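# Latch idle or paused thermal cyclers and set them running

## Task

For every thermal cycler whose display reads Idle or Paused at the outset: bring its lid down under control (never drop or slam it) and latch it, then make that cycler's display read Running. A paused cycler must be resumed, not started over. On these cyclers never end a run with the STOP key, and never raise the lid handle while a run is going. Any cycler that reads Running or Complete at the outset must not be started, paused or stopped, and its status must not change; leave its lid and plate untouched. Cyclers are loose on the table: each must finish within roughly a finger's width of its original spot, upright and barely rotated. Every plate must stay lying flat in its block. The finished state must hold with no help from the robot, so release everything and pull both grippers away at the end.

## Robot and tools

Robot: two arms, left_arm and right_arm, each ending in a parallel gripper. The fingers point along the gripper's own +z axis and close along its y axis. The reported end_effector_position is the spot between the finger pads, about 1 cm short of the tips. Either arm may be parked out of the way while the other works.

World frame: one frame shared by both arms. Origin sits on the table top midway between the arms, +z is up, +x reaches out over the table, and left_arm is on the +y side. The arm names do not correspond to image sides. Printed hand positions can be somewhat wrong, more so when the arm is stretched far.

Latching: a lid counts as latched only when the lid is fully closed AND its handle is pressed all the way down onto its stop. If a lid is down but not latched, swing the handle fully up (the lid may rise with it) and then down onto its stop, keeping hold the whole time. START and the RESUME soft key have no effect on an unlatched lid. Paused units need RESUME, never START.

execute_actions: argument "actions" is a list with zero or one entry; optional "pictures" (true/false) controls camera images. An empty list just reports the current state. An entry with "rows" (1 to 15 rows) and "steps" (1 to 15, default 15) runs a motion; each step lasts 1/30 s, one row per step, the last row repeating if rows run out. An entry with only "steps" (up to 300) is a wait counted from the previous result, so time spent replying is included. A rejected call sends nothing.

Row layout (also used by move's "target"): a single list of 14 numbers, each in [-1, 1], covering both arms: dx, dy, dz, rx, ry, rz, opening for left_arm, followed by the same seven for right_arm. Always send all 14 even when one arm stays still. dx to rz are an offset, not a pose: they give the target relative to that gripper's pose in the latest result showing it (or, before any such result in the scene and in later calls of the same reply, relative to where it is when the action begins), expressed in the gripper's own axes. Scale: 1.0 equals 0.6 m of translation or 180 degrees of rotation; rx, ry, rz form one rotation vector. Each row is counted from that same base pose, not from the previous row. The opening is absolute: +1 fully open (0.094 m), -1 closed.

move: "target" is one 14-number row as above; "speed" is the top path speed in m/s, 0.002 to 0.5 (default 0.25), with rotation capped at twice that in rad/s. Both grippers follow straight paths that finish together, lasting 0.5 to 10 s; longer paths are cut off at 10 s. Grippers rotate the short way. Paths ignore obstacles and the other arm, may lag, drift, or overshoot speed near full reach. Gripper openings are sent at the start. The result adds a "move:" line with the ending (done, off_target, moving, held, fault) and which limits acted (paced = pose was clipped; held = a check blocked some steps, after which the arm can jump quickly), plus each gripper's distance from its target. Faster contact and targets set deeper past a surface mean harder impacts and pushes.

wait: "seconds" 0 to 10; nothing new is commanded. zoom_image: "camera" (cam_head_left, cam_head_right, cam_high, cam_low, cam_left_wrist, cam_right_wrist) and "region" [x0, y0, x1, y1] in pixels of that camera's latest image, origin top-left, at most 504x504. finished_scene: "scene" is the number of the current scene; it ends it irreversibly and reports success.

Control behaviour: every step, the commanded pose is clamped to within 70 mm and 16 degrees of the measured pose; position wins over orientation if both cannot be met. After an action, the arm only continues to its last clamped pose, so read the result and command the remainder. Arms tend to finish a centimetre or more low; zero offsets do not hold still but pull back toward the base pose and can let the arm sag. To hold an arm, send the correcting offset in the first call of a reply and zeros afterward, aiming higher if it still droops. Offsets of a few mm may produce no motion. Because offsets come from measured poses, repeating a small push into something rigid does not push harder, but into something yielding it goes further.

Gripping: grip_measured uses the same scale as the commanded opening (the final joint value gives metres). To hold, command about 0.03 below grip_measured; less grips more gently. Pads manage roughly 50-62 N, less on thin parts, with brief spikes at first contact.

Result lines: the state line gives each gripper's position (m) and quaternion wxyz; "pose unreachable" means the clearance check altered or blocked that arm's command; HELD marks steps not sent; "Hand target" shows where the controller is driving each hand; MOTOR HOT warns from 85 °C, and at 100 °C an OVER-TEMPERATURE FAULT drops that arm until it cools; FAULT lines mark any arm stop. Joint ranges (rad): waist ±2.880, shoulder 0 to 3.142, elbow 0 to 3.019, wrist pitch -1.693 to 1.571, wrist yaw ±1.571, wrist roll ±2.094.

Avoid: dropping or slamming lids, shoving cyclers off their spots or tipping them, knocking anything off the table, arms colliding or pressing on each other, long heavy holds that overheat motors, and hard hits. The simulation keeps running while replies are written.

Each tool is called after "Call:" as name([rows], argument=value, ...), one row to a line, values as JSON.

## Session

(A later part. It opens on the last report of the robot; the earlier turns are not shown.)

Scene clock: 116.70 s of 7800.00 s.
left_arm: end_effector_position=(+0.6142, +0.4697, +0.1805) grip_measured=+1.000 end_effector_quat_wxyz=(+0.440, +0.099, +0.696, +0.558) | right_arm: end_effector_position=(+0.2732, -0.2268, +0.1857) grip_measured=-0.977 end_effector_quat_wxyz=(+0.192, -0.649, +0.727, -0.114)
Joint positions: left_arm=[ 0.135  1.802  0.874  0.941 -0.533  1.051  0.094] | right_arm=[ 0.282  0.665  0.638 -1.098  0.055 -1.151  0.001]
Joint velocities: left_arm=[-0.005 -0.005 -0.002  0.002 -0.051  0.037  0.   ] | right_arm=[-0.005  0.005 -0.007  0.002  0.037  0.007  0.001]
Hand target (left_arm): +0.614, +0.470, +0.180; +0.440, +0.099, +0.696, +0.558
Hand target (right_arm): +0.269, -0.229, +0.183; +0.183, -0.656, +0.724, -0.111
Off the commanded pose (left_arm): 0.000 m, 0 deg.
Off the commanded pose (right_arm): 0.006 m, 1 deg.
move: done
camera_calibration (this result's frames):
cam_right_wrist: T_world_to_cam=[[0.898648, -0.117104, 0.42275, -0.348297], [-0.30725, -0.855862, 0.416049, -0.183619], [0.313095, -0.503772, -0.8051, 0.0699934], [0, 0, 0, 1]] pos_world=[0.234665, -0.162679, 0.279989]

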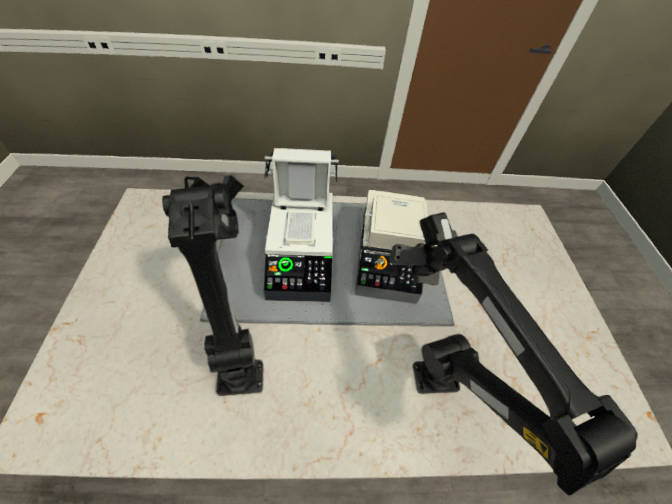

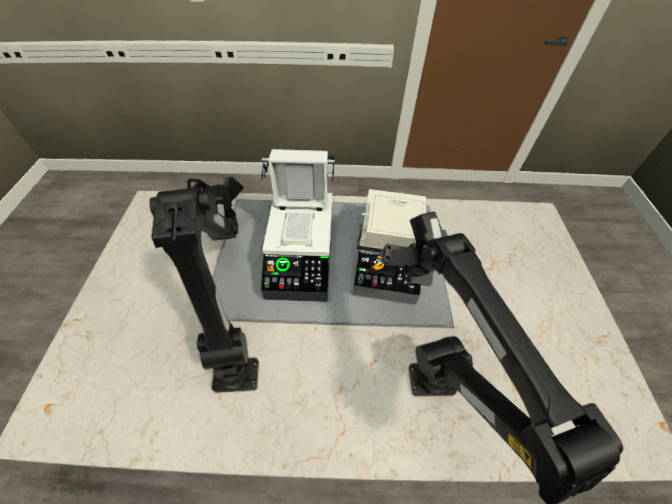

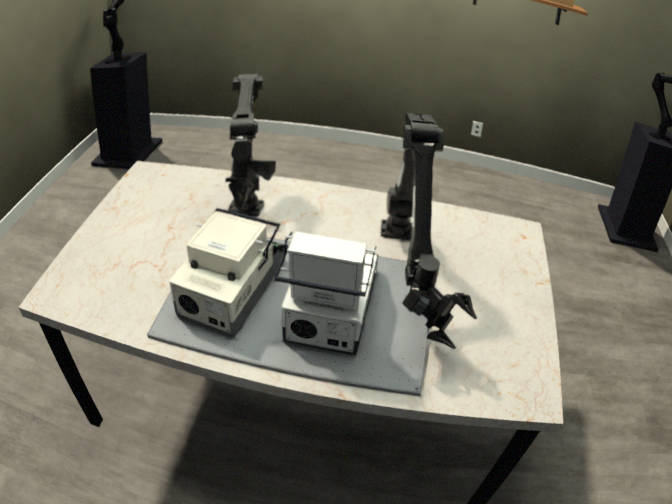

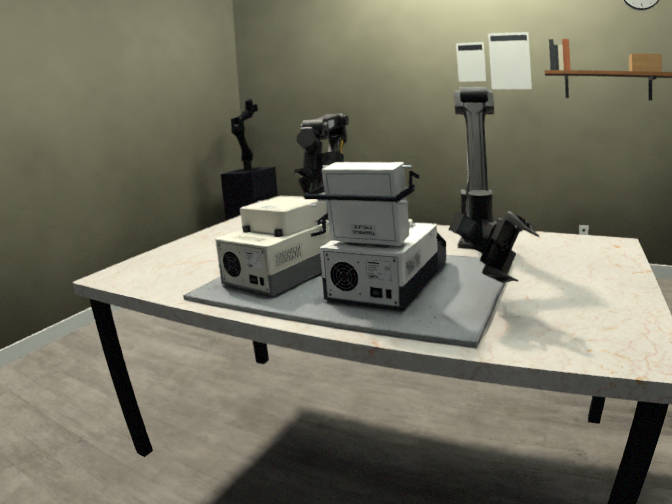

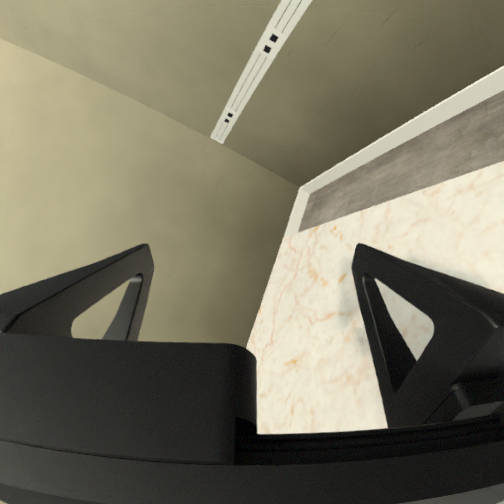

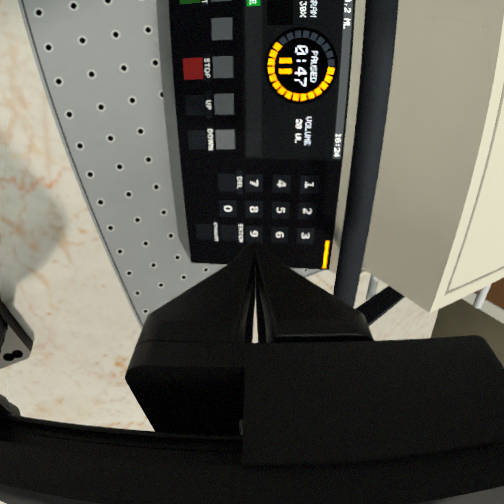

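Call:
move(target=[0,0,0,0,0,0,1, -0.2,0.03,0.09,0,0,0,-1], speed=0.1)

Scene clock: 125.30 s of 7800.00 s.
left_arm: end_effector_position=(+0.6142, +0.4697, +0.1805) grip_measured=+1.000 end_effector_quat_wxyz=(+0.440, +0.099, +0.696, +0.558) | right_arm: end_effector_position=(+0.2750, -0.1152, +0.1294) grip_measured=-0.977 end_effector_quat_wxyz=(+0.165, -0.660, +0.723, -0.116)
Joint positions: left_arm=[ 0.135  1.802  0.874  0.941 -0.533  1.051  0.094] | right_arm=[ 0.736  0.967  0.638 -0.909  0.241 -0.746  0.001]
Joint velocities: left_arm=[ 0.005 -0.005 -0.007 -0.022 -0.007  0.037  0.   ] | right_arm=[ 0.015 -0.005  0.007  0.007 -0.007 -0.066 -0.001]
Hand target (left_arm): +0.614, +0.470, +0.180; +0.440, +0.099, +0.696, +0.558
Hand target (right_arm): +0.288, -0.101, +0.148; +0.195, -0.649, +0.726, -0.115
Off the commanded pose (left_arm): 0.000 m, 0 deg.
Off the commanded pose (right_arm): 0.026 m, 3 deg.
After step 90, 3.83 s passed at rest.
move: off_target (right_arm)
camera_calibration (this result's frames):
cam_right_wrist: T_world_to_cam=[[0.914788, -0.087652, 0.394309, -0.31034], [-0.279994, -0.841199, 0.462588, -0.0759844], [0.291145, -0.533574, -0.794061, 0.0814979], [0, 0, 0, 1]] pos_world=[0.238893, -0.0476348, 0.222234]

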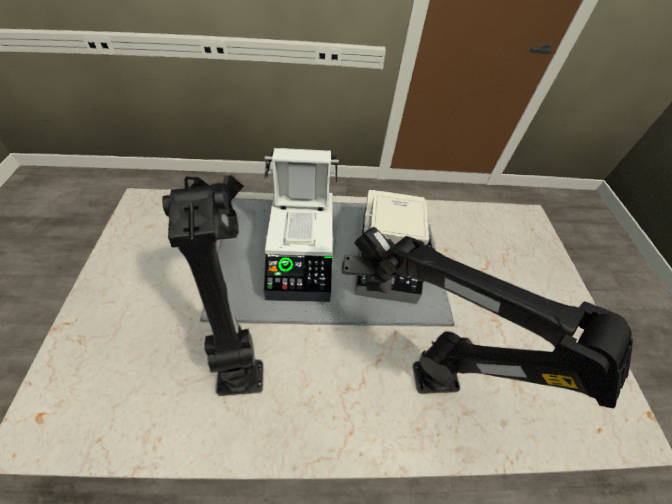

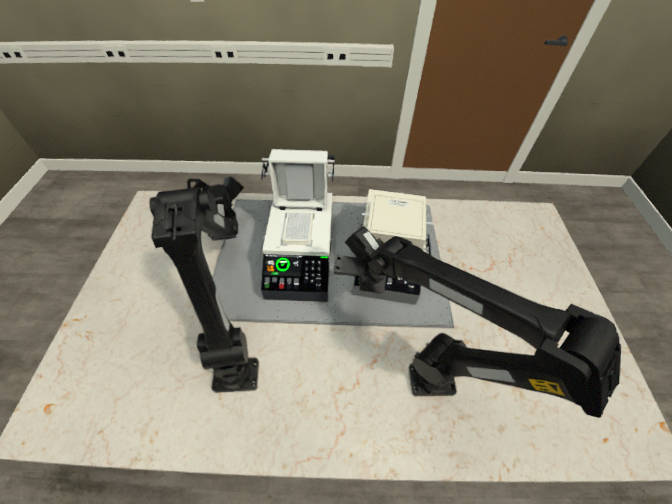

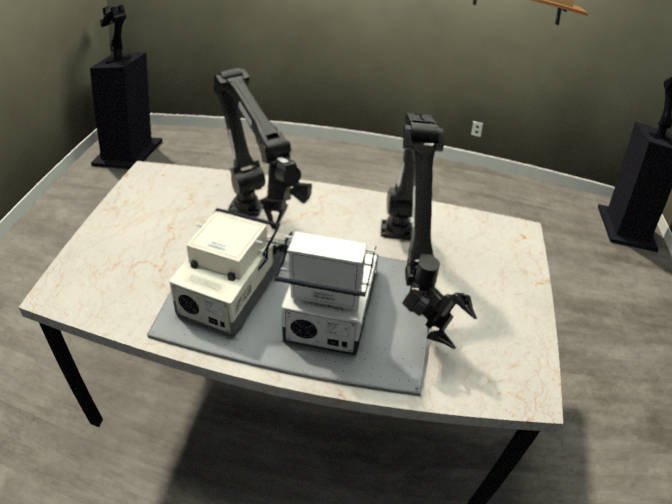

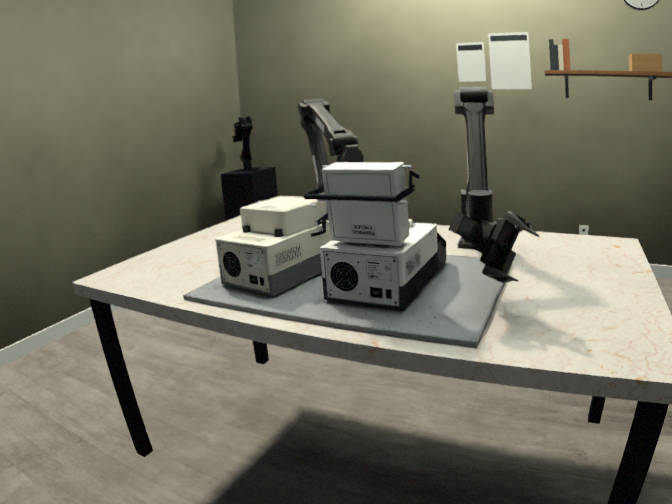

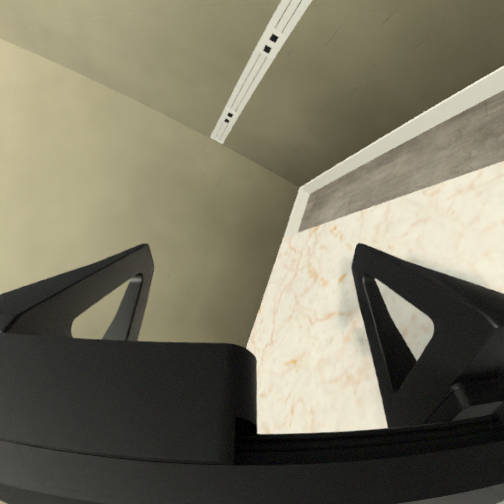

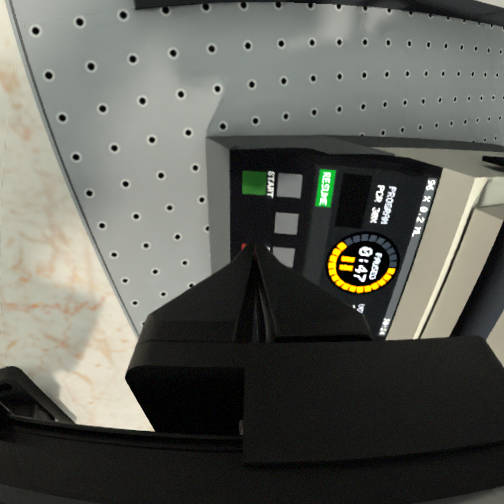

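Call:
move(target=[0,0,0,0,0,0,1, -0.045,-0.045,0.005,0,0,0,-1], speed=0.04)

Scene clock: 135.77 s of 7800.00 s.
left_arm: end_effector_position=(+0.6142, +0.4697, +0.1805) grip_measured=+1.000 end_effector_quat_wxyz=(+0.440, +0.099, +0.696, +0.558) | right_arm: end_effector_position=(+0.2857, -0.1047, +0.1213) grip_measured=-0.977 end_effector_quat_wxyz=(+0.141, -0.664, +0.725, -0.117)
Joint positions: left_arm=[ 0.135  1.802  0.874  0.941 -0.533  1.051  0.094] | right_arm=[ 0.736  1.059  0.68  -0.909  0.241 -0.743  0.001]
Joint velocities: left_arm=[-0.005 -0.005 -0.012  0.007  0.051 -0.037  0.   ] | right_arm=[-0.015  0.005 -0.012 -0.017  0.007 -0.051 -0.001]
Hand target (left_arm): +0.614, +0.470, +0.180; +0.440, +0.099, +0.696, +0.558
Hand target (right_arm): +0.302, -0.091, +0.140; +0.166, -0.660, +0.723, -0.116
Off the commanded pose (left_arm): 0.000 m, 0 deg.
Off the commanded pose (right_arm): 0.028 m, 3 deg.
After step 90, 6.23 s passed at rest.
move: off_target (right_arm)
camera_calibration (this result's frames):
cam_right_wrist: T_world_to_cam=[[0.927976, -0.0772597, 0.364542, -0.315122], [-0.265066, -0.824452, 0.500019, -0.0674575], [0.261916, -0.560633, -0.785551, 0.0820284], [0, 0, 0, 1]] pos_world=[0.25306, -0.0339738, 0.213043]

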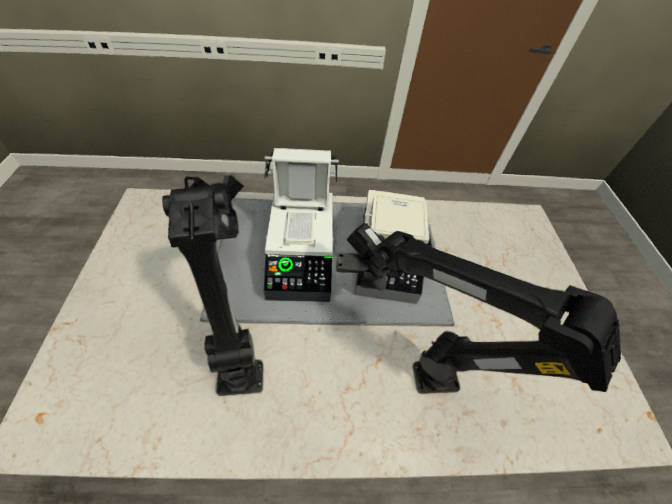

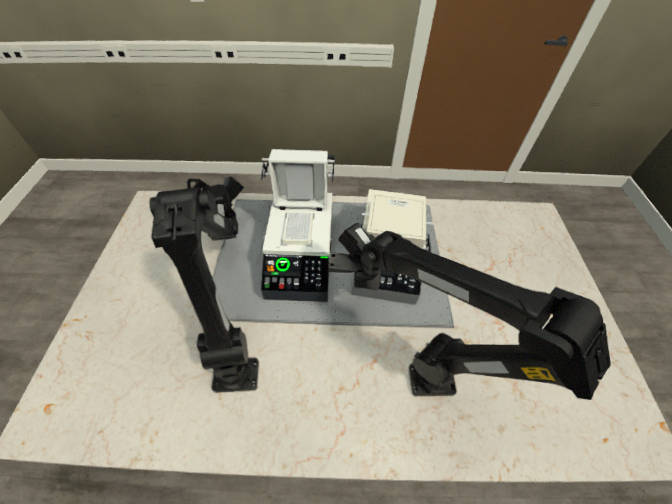

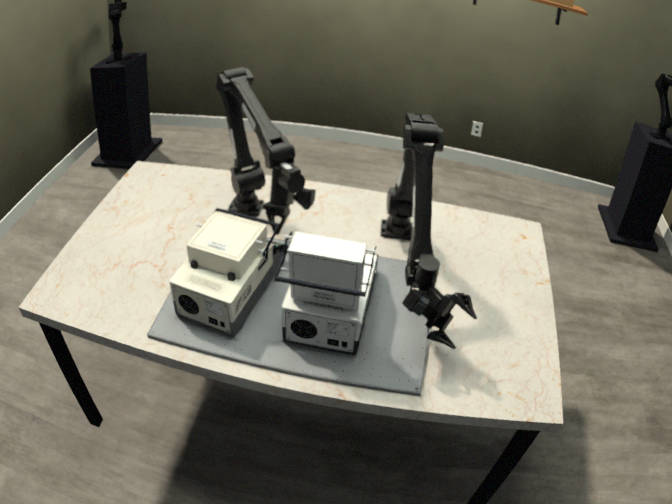

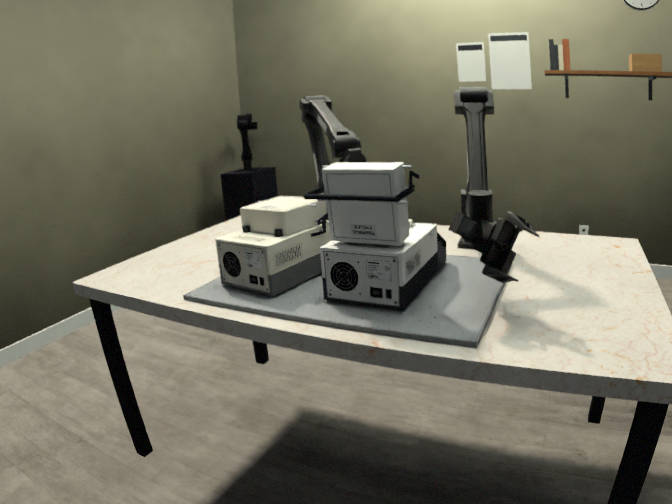

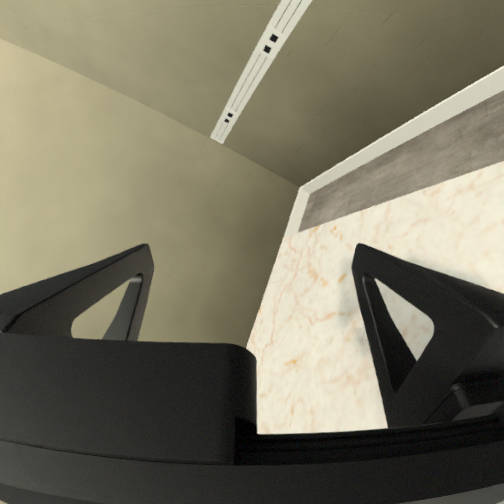

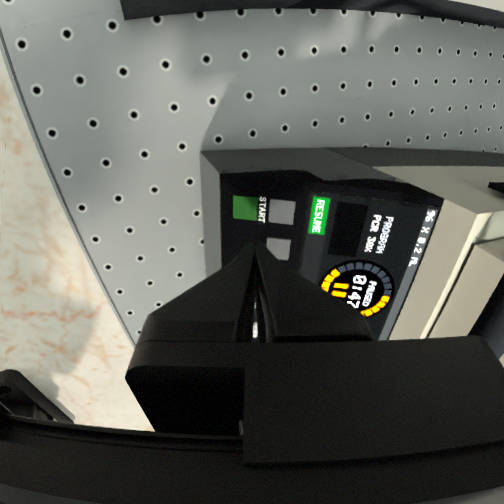

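Call:
move(target=[0,0,0,0,0,0,1, -0.05,-0.055,-0.007,0,0,0,-1], speed=0.04)

Scene clock: 142.40 s of 7800.00 s.
left_arm: end_effector_position=(+0.6142, +0.4697, +0.1805) grip_measured=+1.000 end_effector_quat_wxyz=(+0.440, +0.099, +0.696, +0.558) | right_arm: end_effector_position=(+0.3042, -0.0867, +0.1229) grip_measured=-0.977 end_effector_quat_wxyz=(+0.132, -0.666, +0.725, -0.117)
Joint positions: left_arm=[ 0.135  1.802  0.874  0.941 -0.533  1.051  0.094] | right_arm=[ 0.736  1.15   0.751 -0.909  0.241 -0.743  0.001]
Joint velocities: left_arm=[-0.005 -0.005  0.002  0.012 -0.066 -0.022  0.   ] | right_arm=[-0.005 -0.005 -0.032  0.007  0.022  0.066 -0.002]
Hand target (left_arm): +0.614, +0.470, +0.180; +0.440, +0.099, +0.696, +0.558
Hand target (right_arm): +0.317, -0.078, +0.139; -0.142, +0.664, -0.725, +0.117
Off the commanded pose (left_arm): 0.000 m, 0 deg.
Off the commanded pose (right_arm): 0.022 m, 1 deg.
After step 90, 2.20 s passed at rest.
move: off_target (right_arm)
camera_calibration (this result's frames):
cam_right_wrist: T_world_to_cam=[[0.933062, -0.0722899, 0.352376, -0.331093], [-0.257864, -0.817415, 0.51511, -0.0518918], [0.2508, -0.571495, -0.78134, 0.0904977], [0, 0, 0, 1]] pos_world=[0.272853, -0.0146328, 0.214109]

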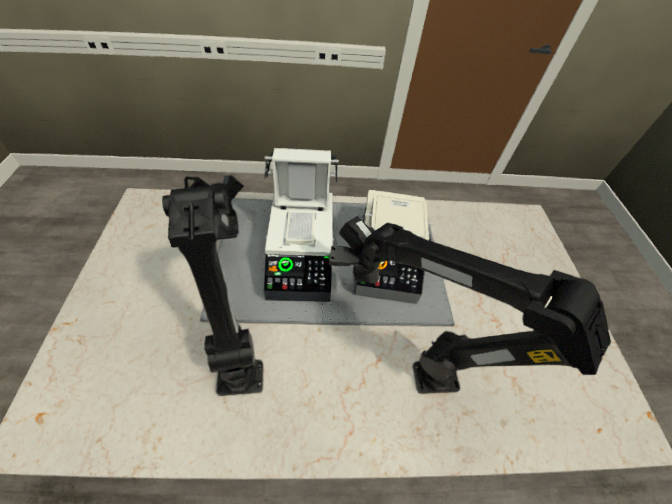

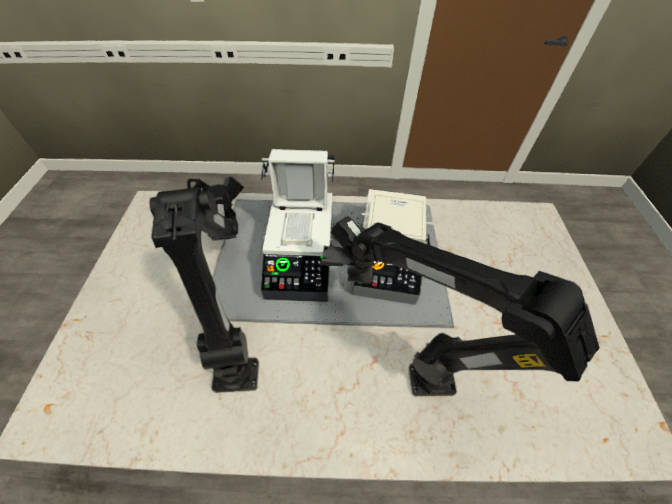

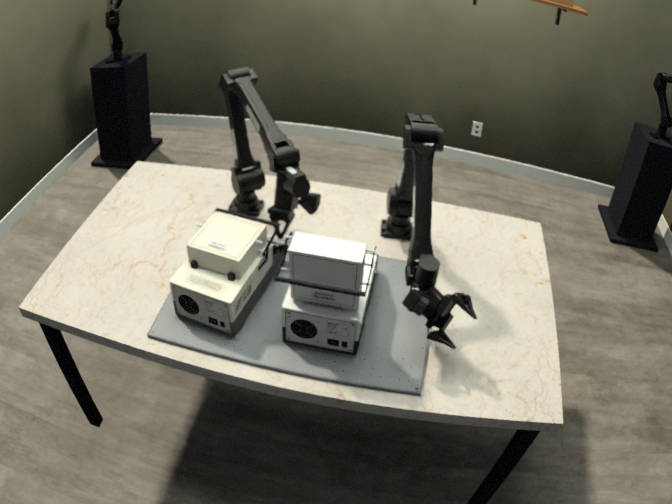

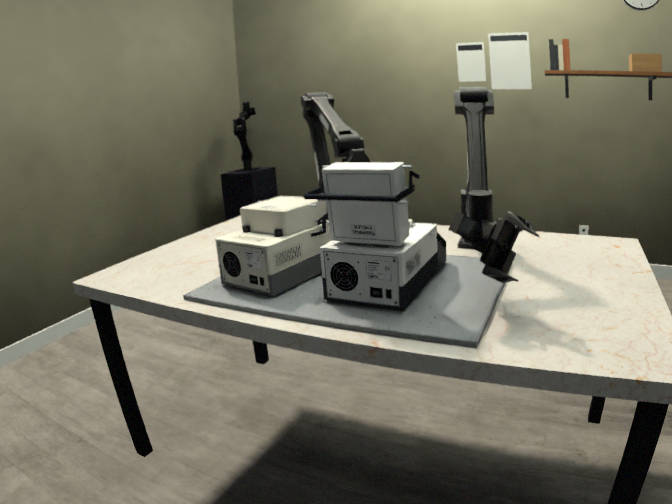

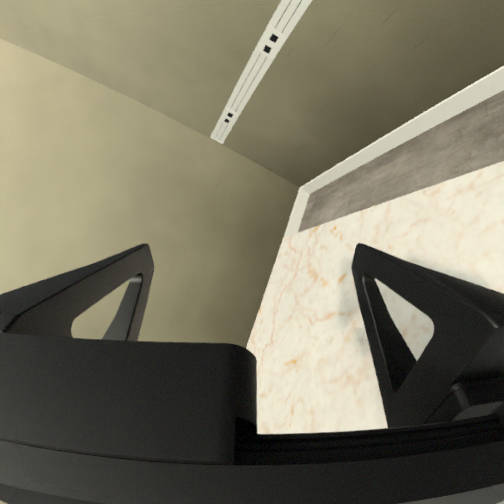

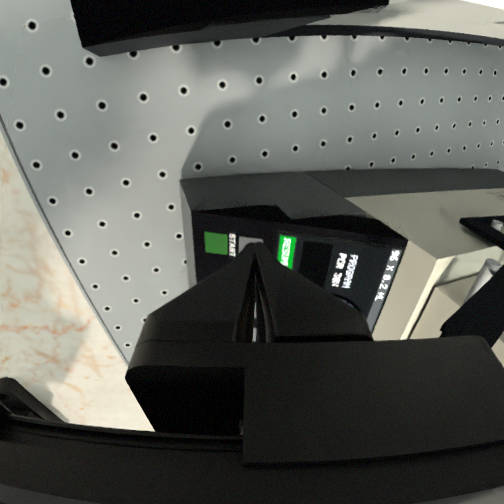

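Call:
move(target=[0,0,0,0,0,0,1, 0.012,0.02,0.04,0,0,0,-1], speed=0.03)

Call:
move(target=[0,0,0,0,0,0,1, 0.05,0,-0.12,0,0,0,-1], speed=0.08)

Scene clock: 148.77 s of 7800.00 s.
left_arm: end_effector_position=(+0.6142, +0.4697, +0.1805) grip_measured=+1.000 end_effector_quat_wxyz=(+0.440, +0.099, +0.696, +0.558) | right_arm: end_effector_position=(+0.2972, -0.0935, +0.1004) grip_measured=-0.977 end_effector_quat_wxyz=(+0.129, -0.666, +0.725, -0.117)
Joint positions: left_arm=[ 0.135  1.802  0.874  0.941 -0.533  1.051  0.094] | right_arm=[ 0.736  1.155  0.691 -0.85   0.241 -0.743  0.001]
Joint velocities: left_arm=[-0.015 -0.005 -0.012 -0.002 -0.066 -0.022  0.   ] | right_arm=[-0.005 -0.015 -0.032  0.007 -0.022  0.007 -0.001]
Hand target (left_arm): +0.614, +0.470, +0.180; +0.440, +0.099, +0.696, +0.558
Hand target (right_arm): +0.300, -0.093, +0.096; -0.131, +0.666, -0.725, +0.117
Off the commanded pose (left_arm): 0.000 m, 0 deg.
Off the commanded pose (right_arm): 0.006 m, 0 deg.
After step 90, 2.13 s passed at rest.
move: done
camera_calibration (this result's frames):
cam_right_wrist: T_world_to_cam=[[0.934402, -0.0709808, 0.349077, -0.317057], [-0.255889, -0.815485, 0.519139, -0.0485235], [0.247818, -0.57441, -0.780154, 0.0712502], [0, 0, 0, 1]] pos_world=[0.266185, -0.0211483, 0.191454]

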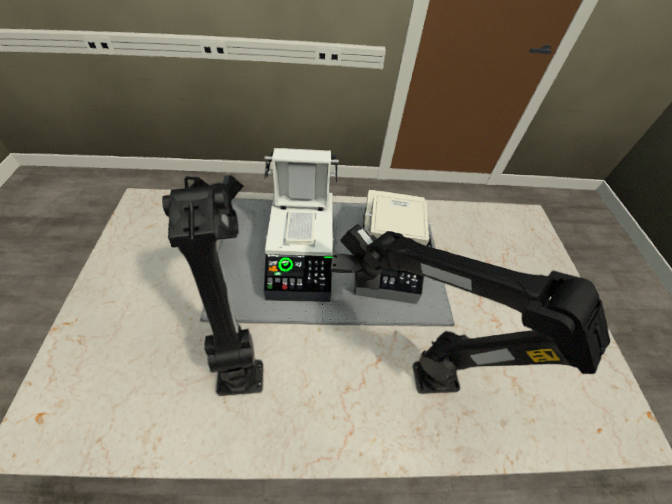

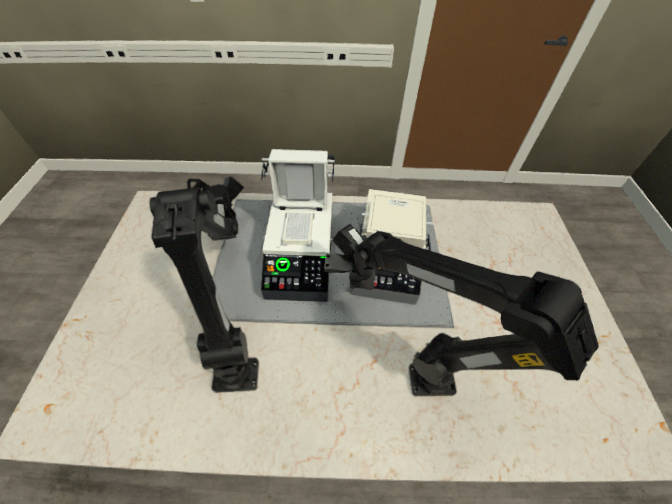

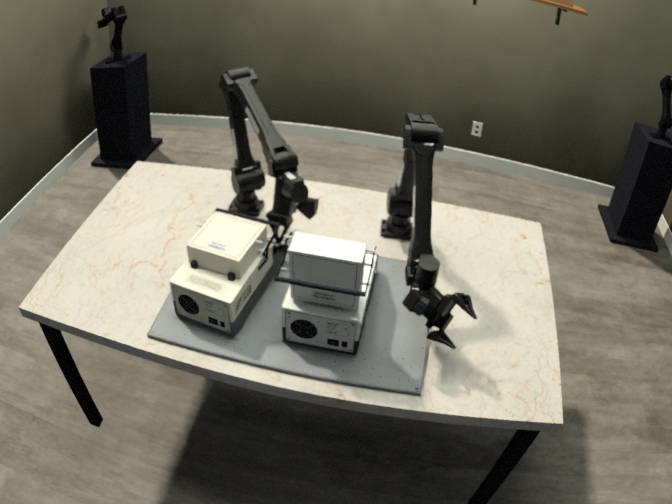

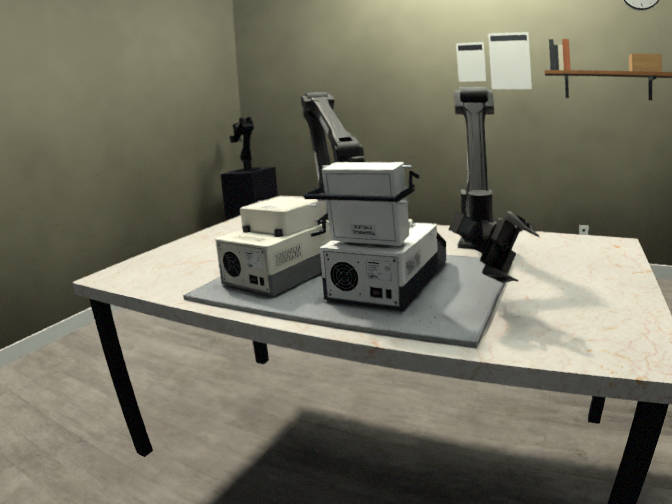

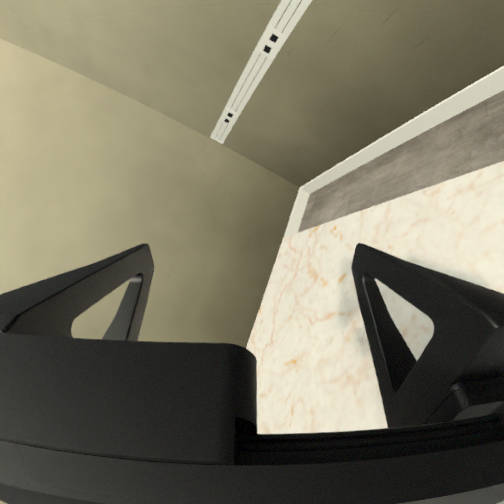

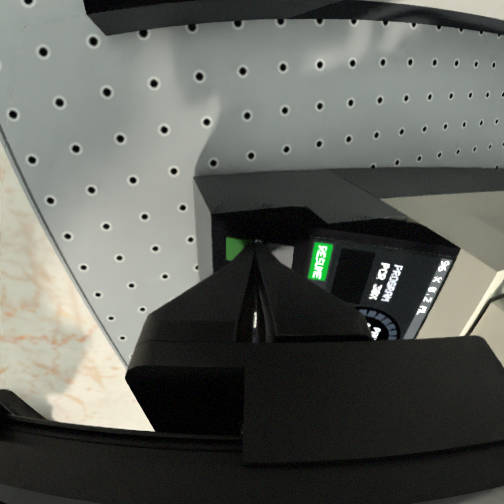

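Scene clock: 150.07 s of 7800.00 s.
left_arm: end_effector_position=(+0.6142, +0.4697, +0.1805) grip_measured=+1.000 end_effector_quat_wxyz=(+0.440, +0.099, +0.696, +0.558) | right_arm: end_effector_position=(+0.2605, -0.1322, +0.1440) grip_measured=-0.977 end_effector_quat_wxyz=(+0.112, -0.667, +0.727, -0.118)
Joint positions: left_arm=[ 0.135  1.802  0.874  0.941 -0.533  1.051  0.094] | right_arm=[ 0.729  0.956  0.691 -1.082  0.241 -0.744  0.001]
Joint velocities: left_arm=[-0.005 -0.005  0.012  0.017 -0.051  0.007  0.   ] | right_arm=[-0.005  0.005  0.002 -0.002 -0.066 -0.022 -0.   ]
Hand target (left_arm): +0.614, +0.470, +0.180; +0.440, +0.099, +0.696, +0.558
Hand target (right_arm): +0.271, -0.125, +0.167; +0.129, -0.666, +0.725, -0.117
Off the commanded pose (left_arm): 0.000 m, 0 deg.
Off the commanded pose (right_arm): 0.026 m, 2 deg.
move: off_target (right_arm)
camera_calibration (this result's frames):
cam_right_wrist: T_world_to_cam=[[0.942197, -0.0690179, 0.327875, -0.299471], [-0.2482, -0.80113, 0.544599, -0.115831], [0.225084, -0.594498, -0.771952, 0.0941999], [0, 0, 0, 1]] pos_world=[0.232208, -0.0574632, 0.233989]

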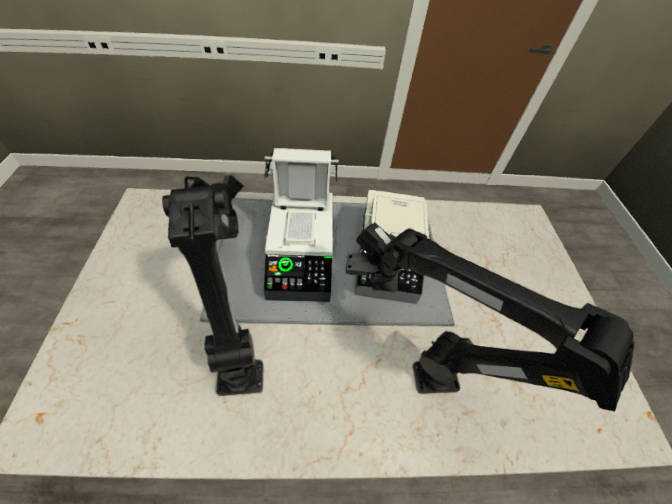

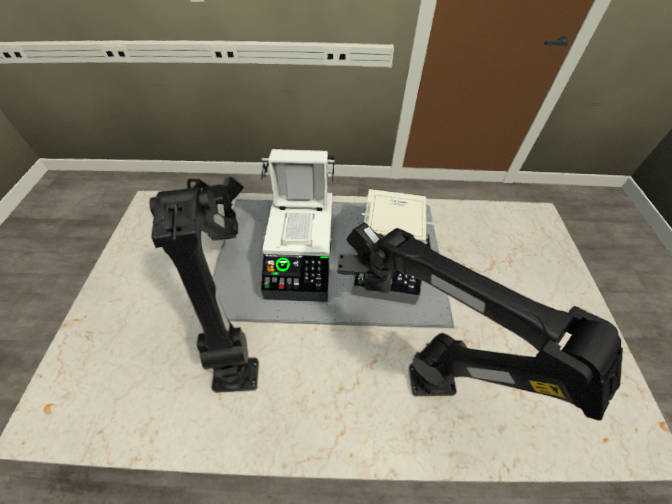

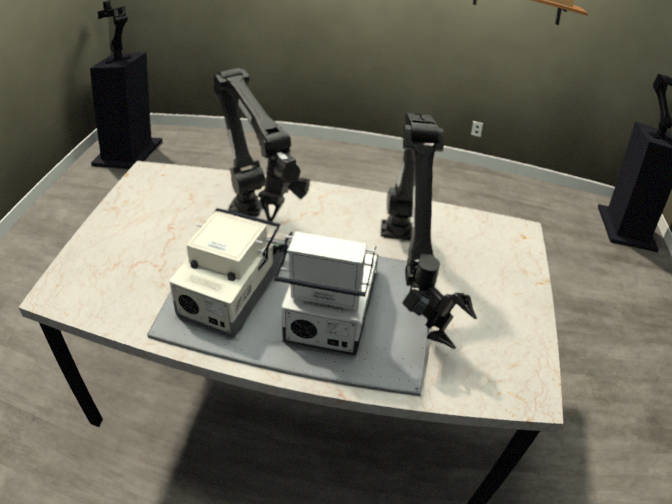

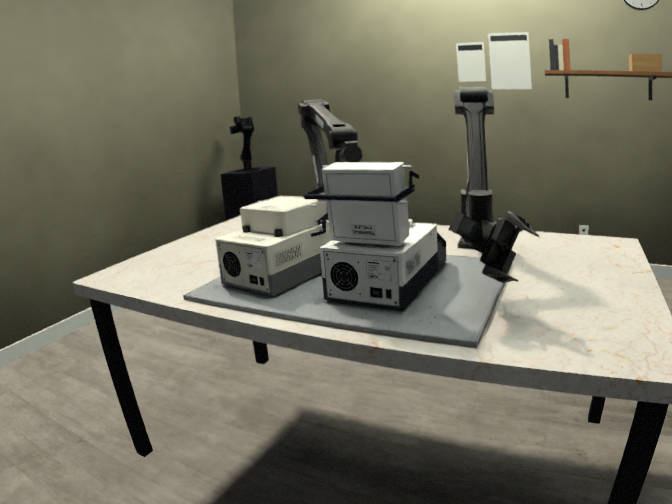

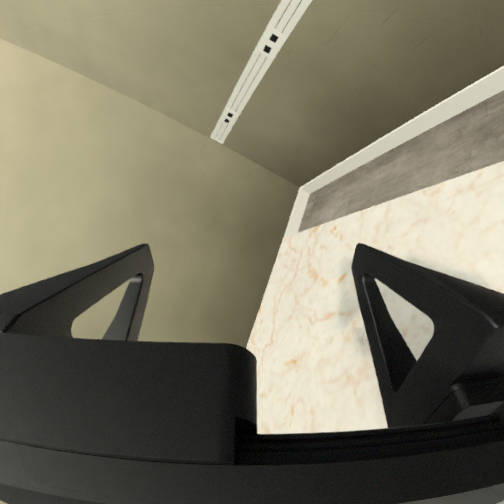

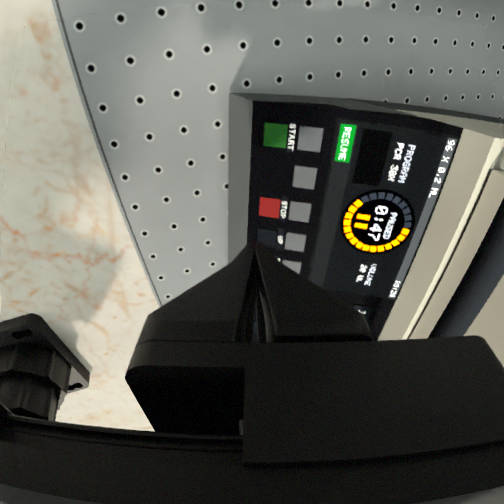

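Call:
move(target=[0,0,0,0,0,0,1, -0.087,-0.074,0.073,0,0,0,-1], speed=0.06)

Scene clock: 158.77 s of 7800.00 s.
left_arm: end_effector_position=(+0.6142, +0.4697, +0.1805) grip_measured=+1.000 end_effector_quat_wxyz=(+0.440, +0.099, +0.696, +0.558) | right_arm: end_effector_position=(+0.2997, -0.0994, +0.1009) grip_measured=-0.977 end_effector_quat_wxyz=(+0.084, -0.669, +0.729, -0.119)
Joint positions: left_arm=[ 0.135  1.802  0.874  0.941 -0.533  1.051  0.094] | right_arm=[ 0.718  1.205  0.744 -0.941  0.241 -0.748  0.001]
Joint velocities: left_arm=[ 0.005 -0.005 -0.027 -0.002  0.007  0.037  0.   ] | right_arm=[-0.005 -0.005 -0.002 -0.022  0.037 -0.022  0.   ]
Hand target (left_arm): +0.614, +0.470, +0.180; +0.440, +0.099, +0.696, +0.558
Hand target (right_arm): +0.319, -0.085, +0.118; -0.112, +0.667, -0.727, +0.118
Off the commanded pose (left_arm): 0.000 m, 0 deg.
Off the commanded pose (right_arm): 0.030 m, 3 deg.
After step 90, 4.03 s passed at rest.
move: off_target (right_arm)
camera_calibration (this result's frames):
cam_right_wrist: T_world_to_cam=[[0.954231, -0.063126, 0.292331, -0.31945], [-0.230742, -0.777252, 0.585353, -0.0633381], [0.190264, -0.626015, -0.756244, 0.0773782], [0, 0, 0, 1]] pos_world=[0.275492, -0.0209553, 0.188977]

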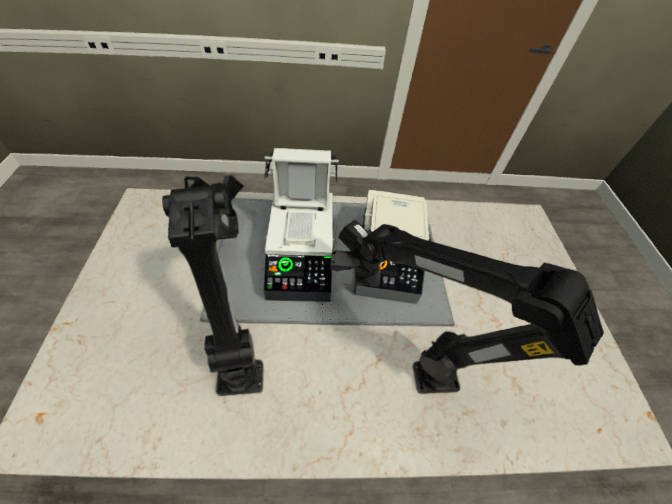

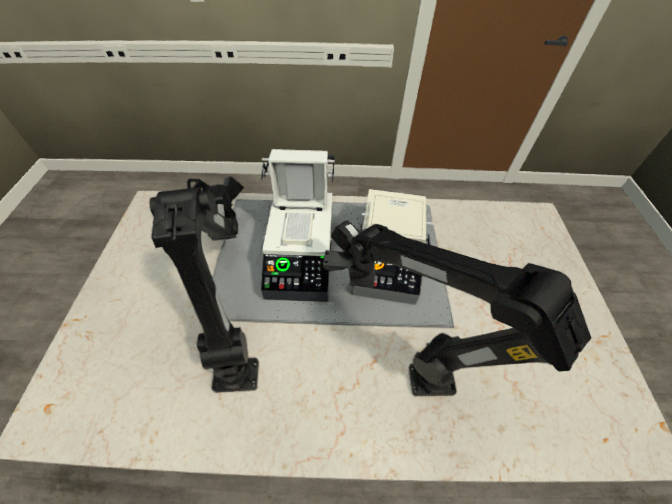

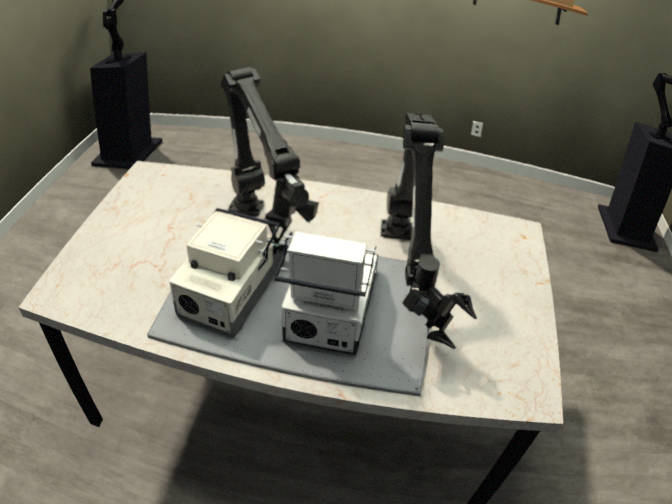

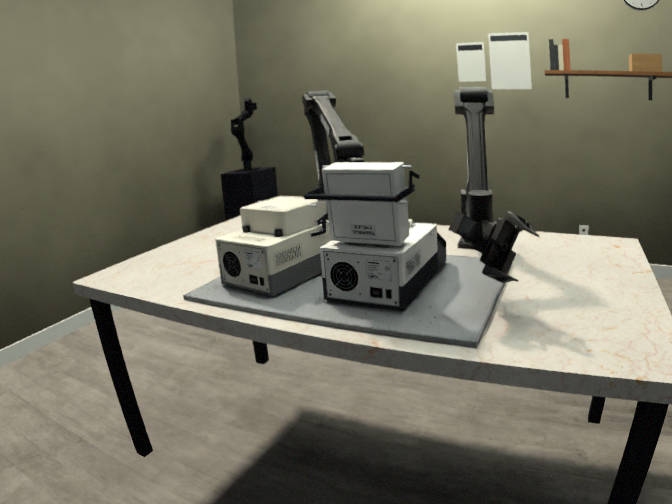

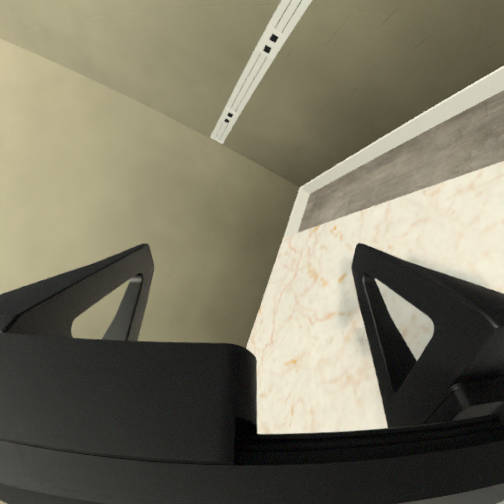

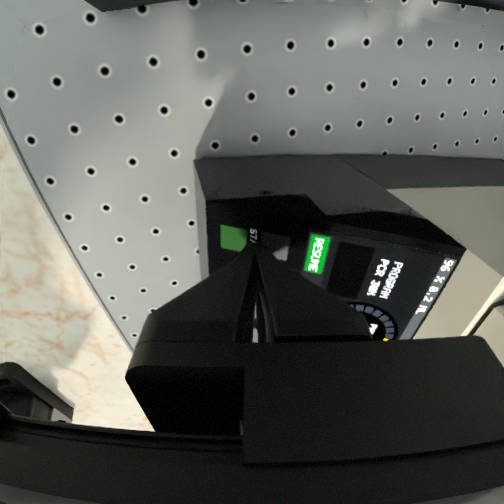

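Call:
move(target=[0,0,0,0,0,0,1, -0.045,-0.06,-0.04,0,0,0,-1], speed=0.04)

Scene clock: 165.47 s of 7800.00 s.
left_arm: end_effector_position=(+0.6142, +0.4697, +0.1805) grip_measured=+1.000 end_effector_quat_wxyz=(+0.440, +0.099, +0.696, +0.558) | right_arm: end_effector_position=(+0.3183, -0.0818, +0.1204) grip_measured=-0.977 end_effector_quat_wxyz=(+0.078, -0.669, +0.729, -0.119)
Joint positions: left_arm=[ 0.135  1.802  0.874  0.941 -0.533  1.051  0.094] | right_arm=[ 0.718  1.259  0.846 -1.001  0.241 -0.749  0.001]
Joint velocities: left_arm=[-0.005 -0.005  0.002 -0.002  0.051 -0.022  0.   ] | right_arm=[-0.005  0.005 -0.017 -0.007 -0.081 -0.022  0.   ]
Hand target (left_arm): +0.614, +0.470, +0.180; +0.440, +0.099, +0.696, +0.558
Hand target (right_arm): +0.330, -0.074, +0.133; -0.084, +0.668, -0.729, +0.119
Off the commanded pose (left_arm): 0.000 m, 0 deg.
Off the commanded pose (right_arm): 0.019 m, 1 deg.
After step 90, 2.13 s passed at rest.
move: off_target (right_arm)
camera_calibration (this result's frames):
cam_right_wrist: T_world_to_cam=[[0.956585, -0.0605552, 0.285092, -0.341469], [-0.225701, -0.772801, 0.593159, -0.0590145], [0.184401, -0.631753, -0.752917, 0.100573], [0, 0, 0, 1]] pos_world=[0.294779, -0.00274716, 0.208078]

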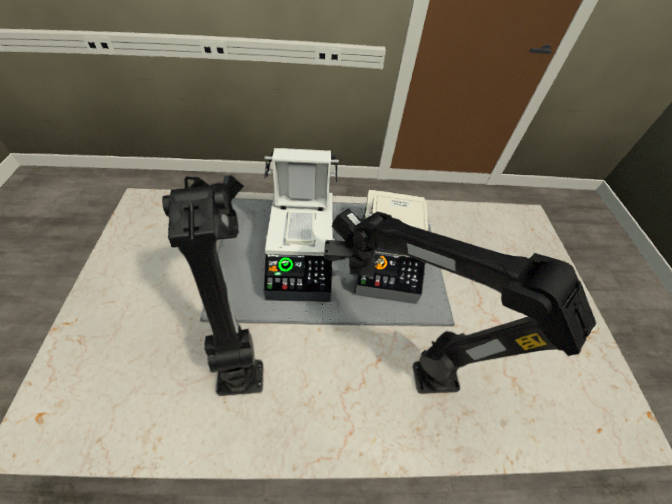

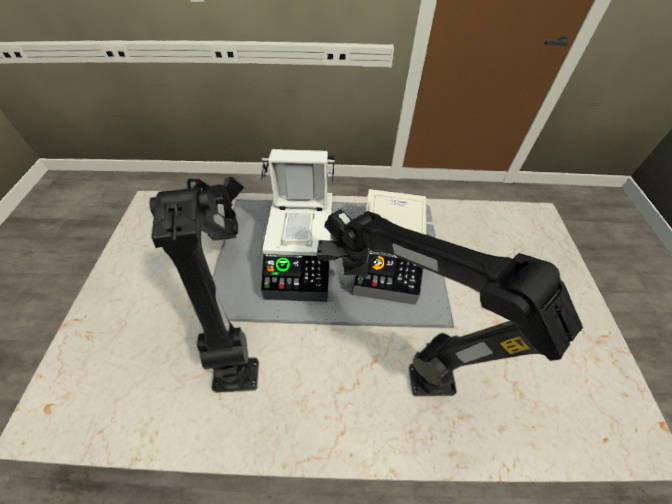

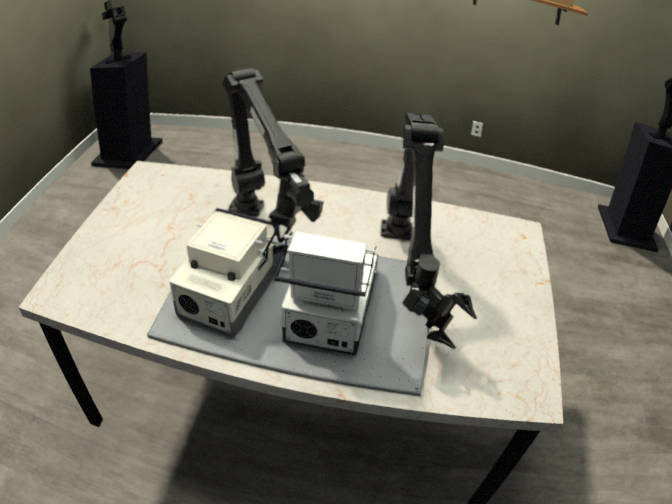

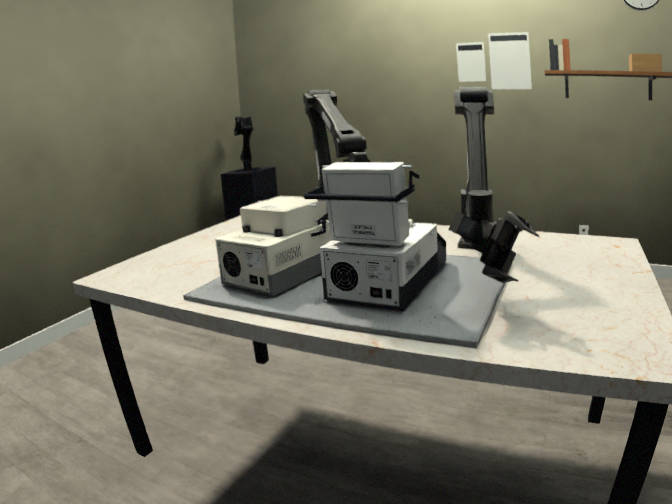

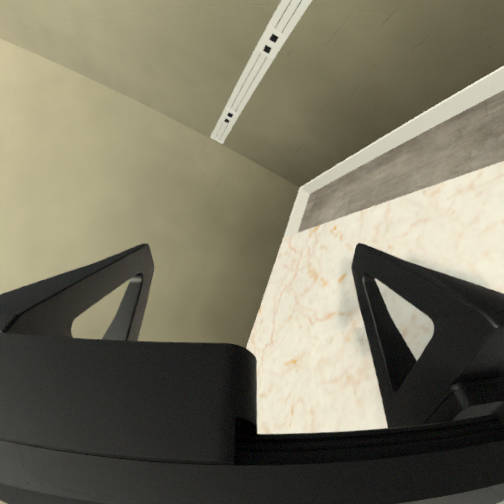

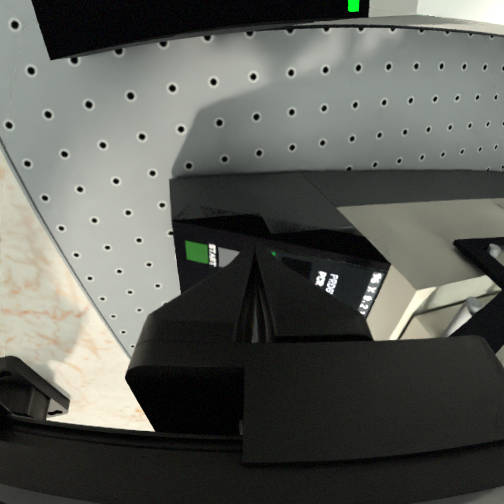

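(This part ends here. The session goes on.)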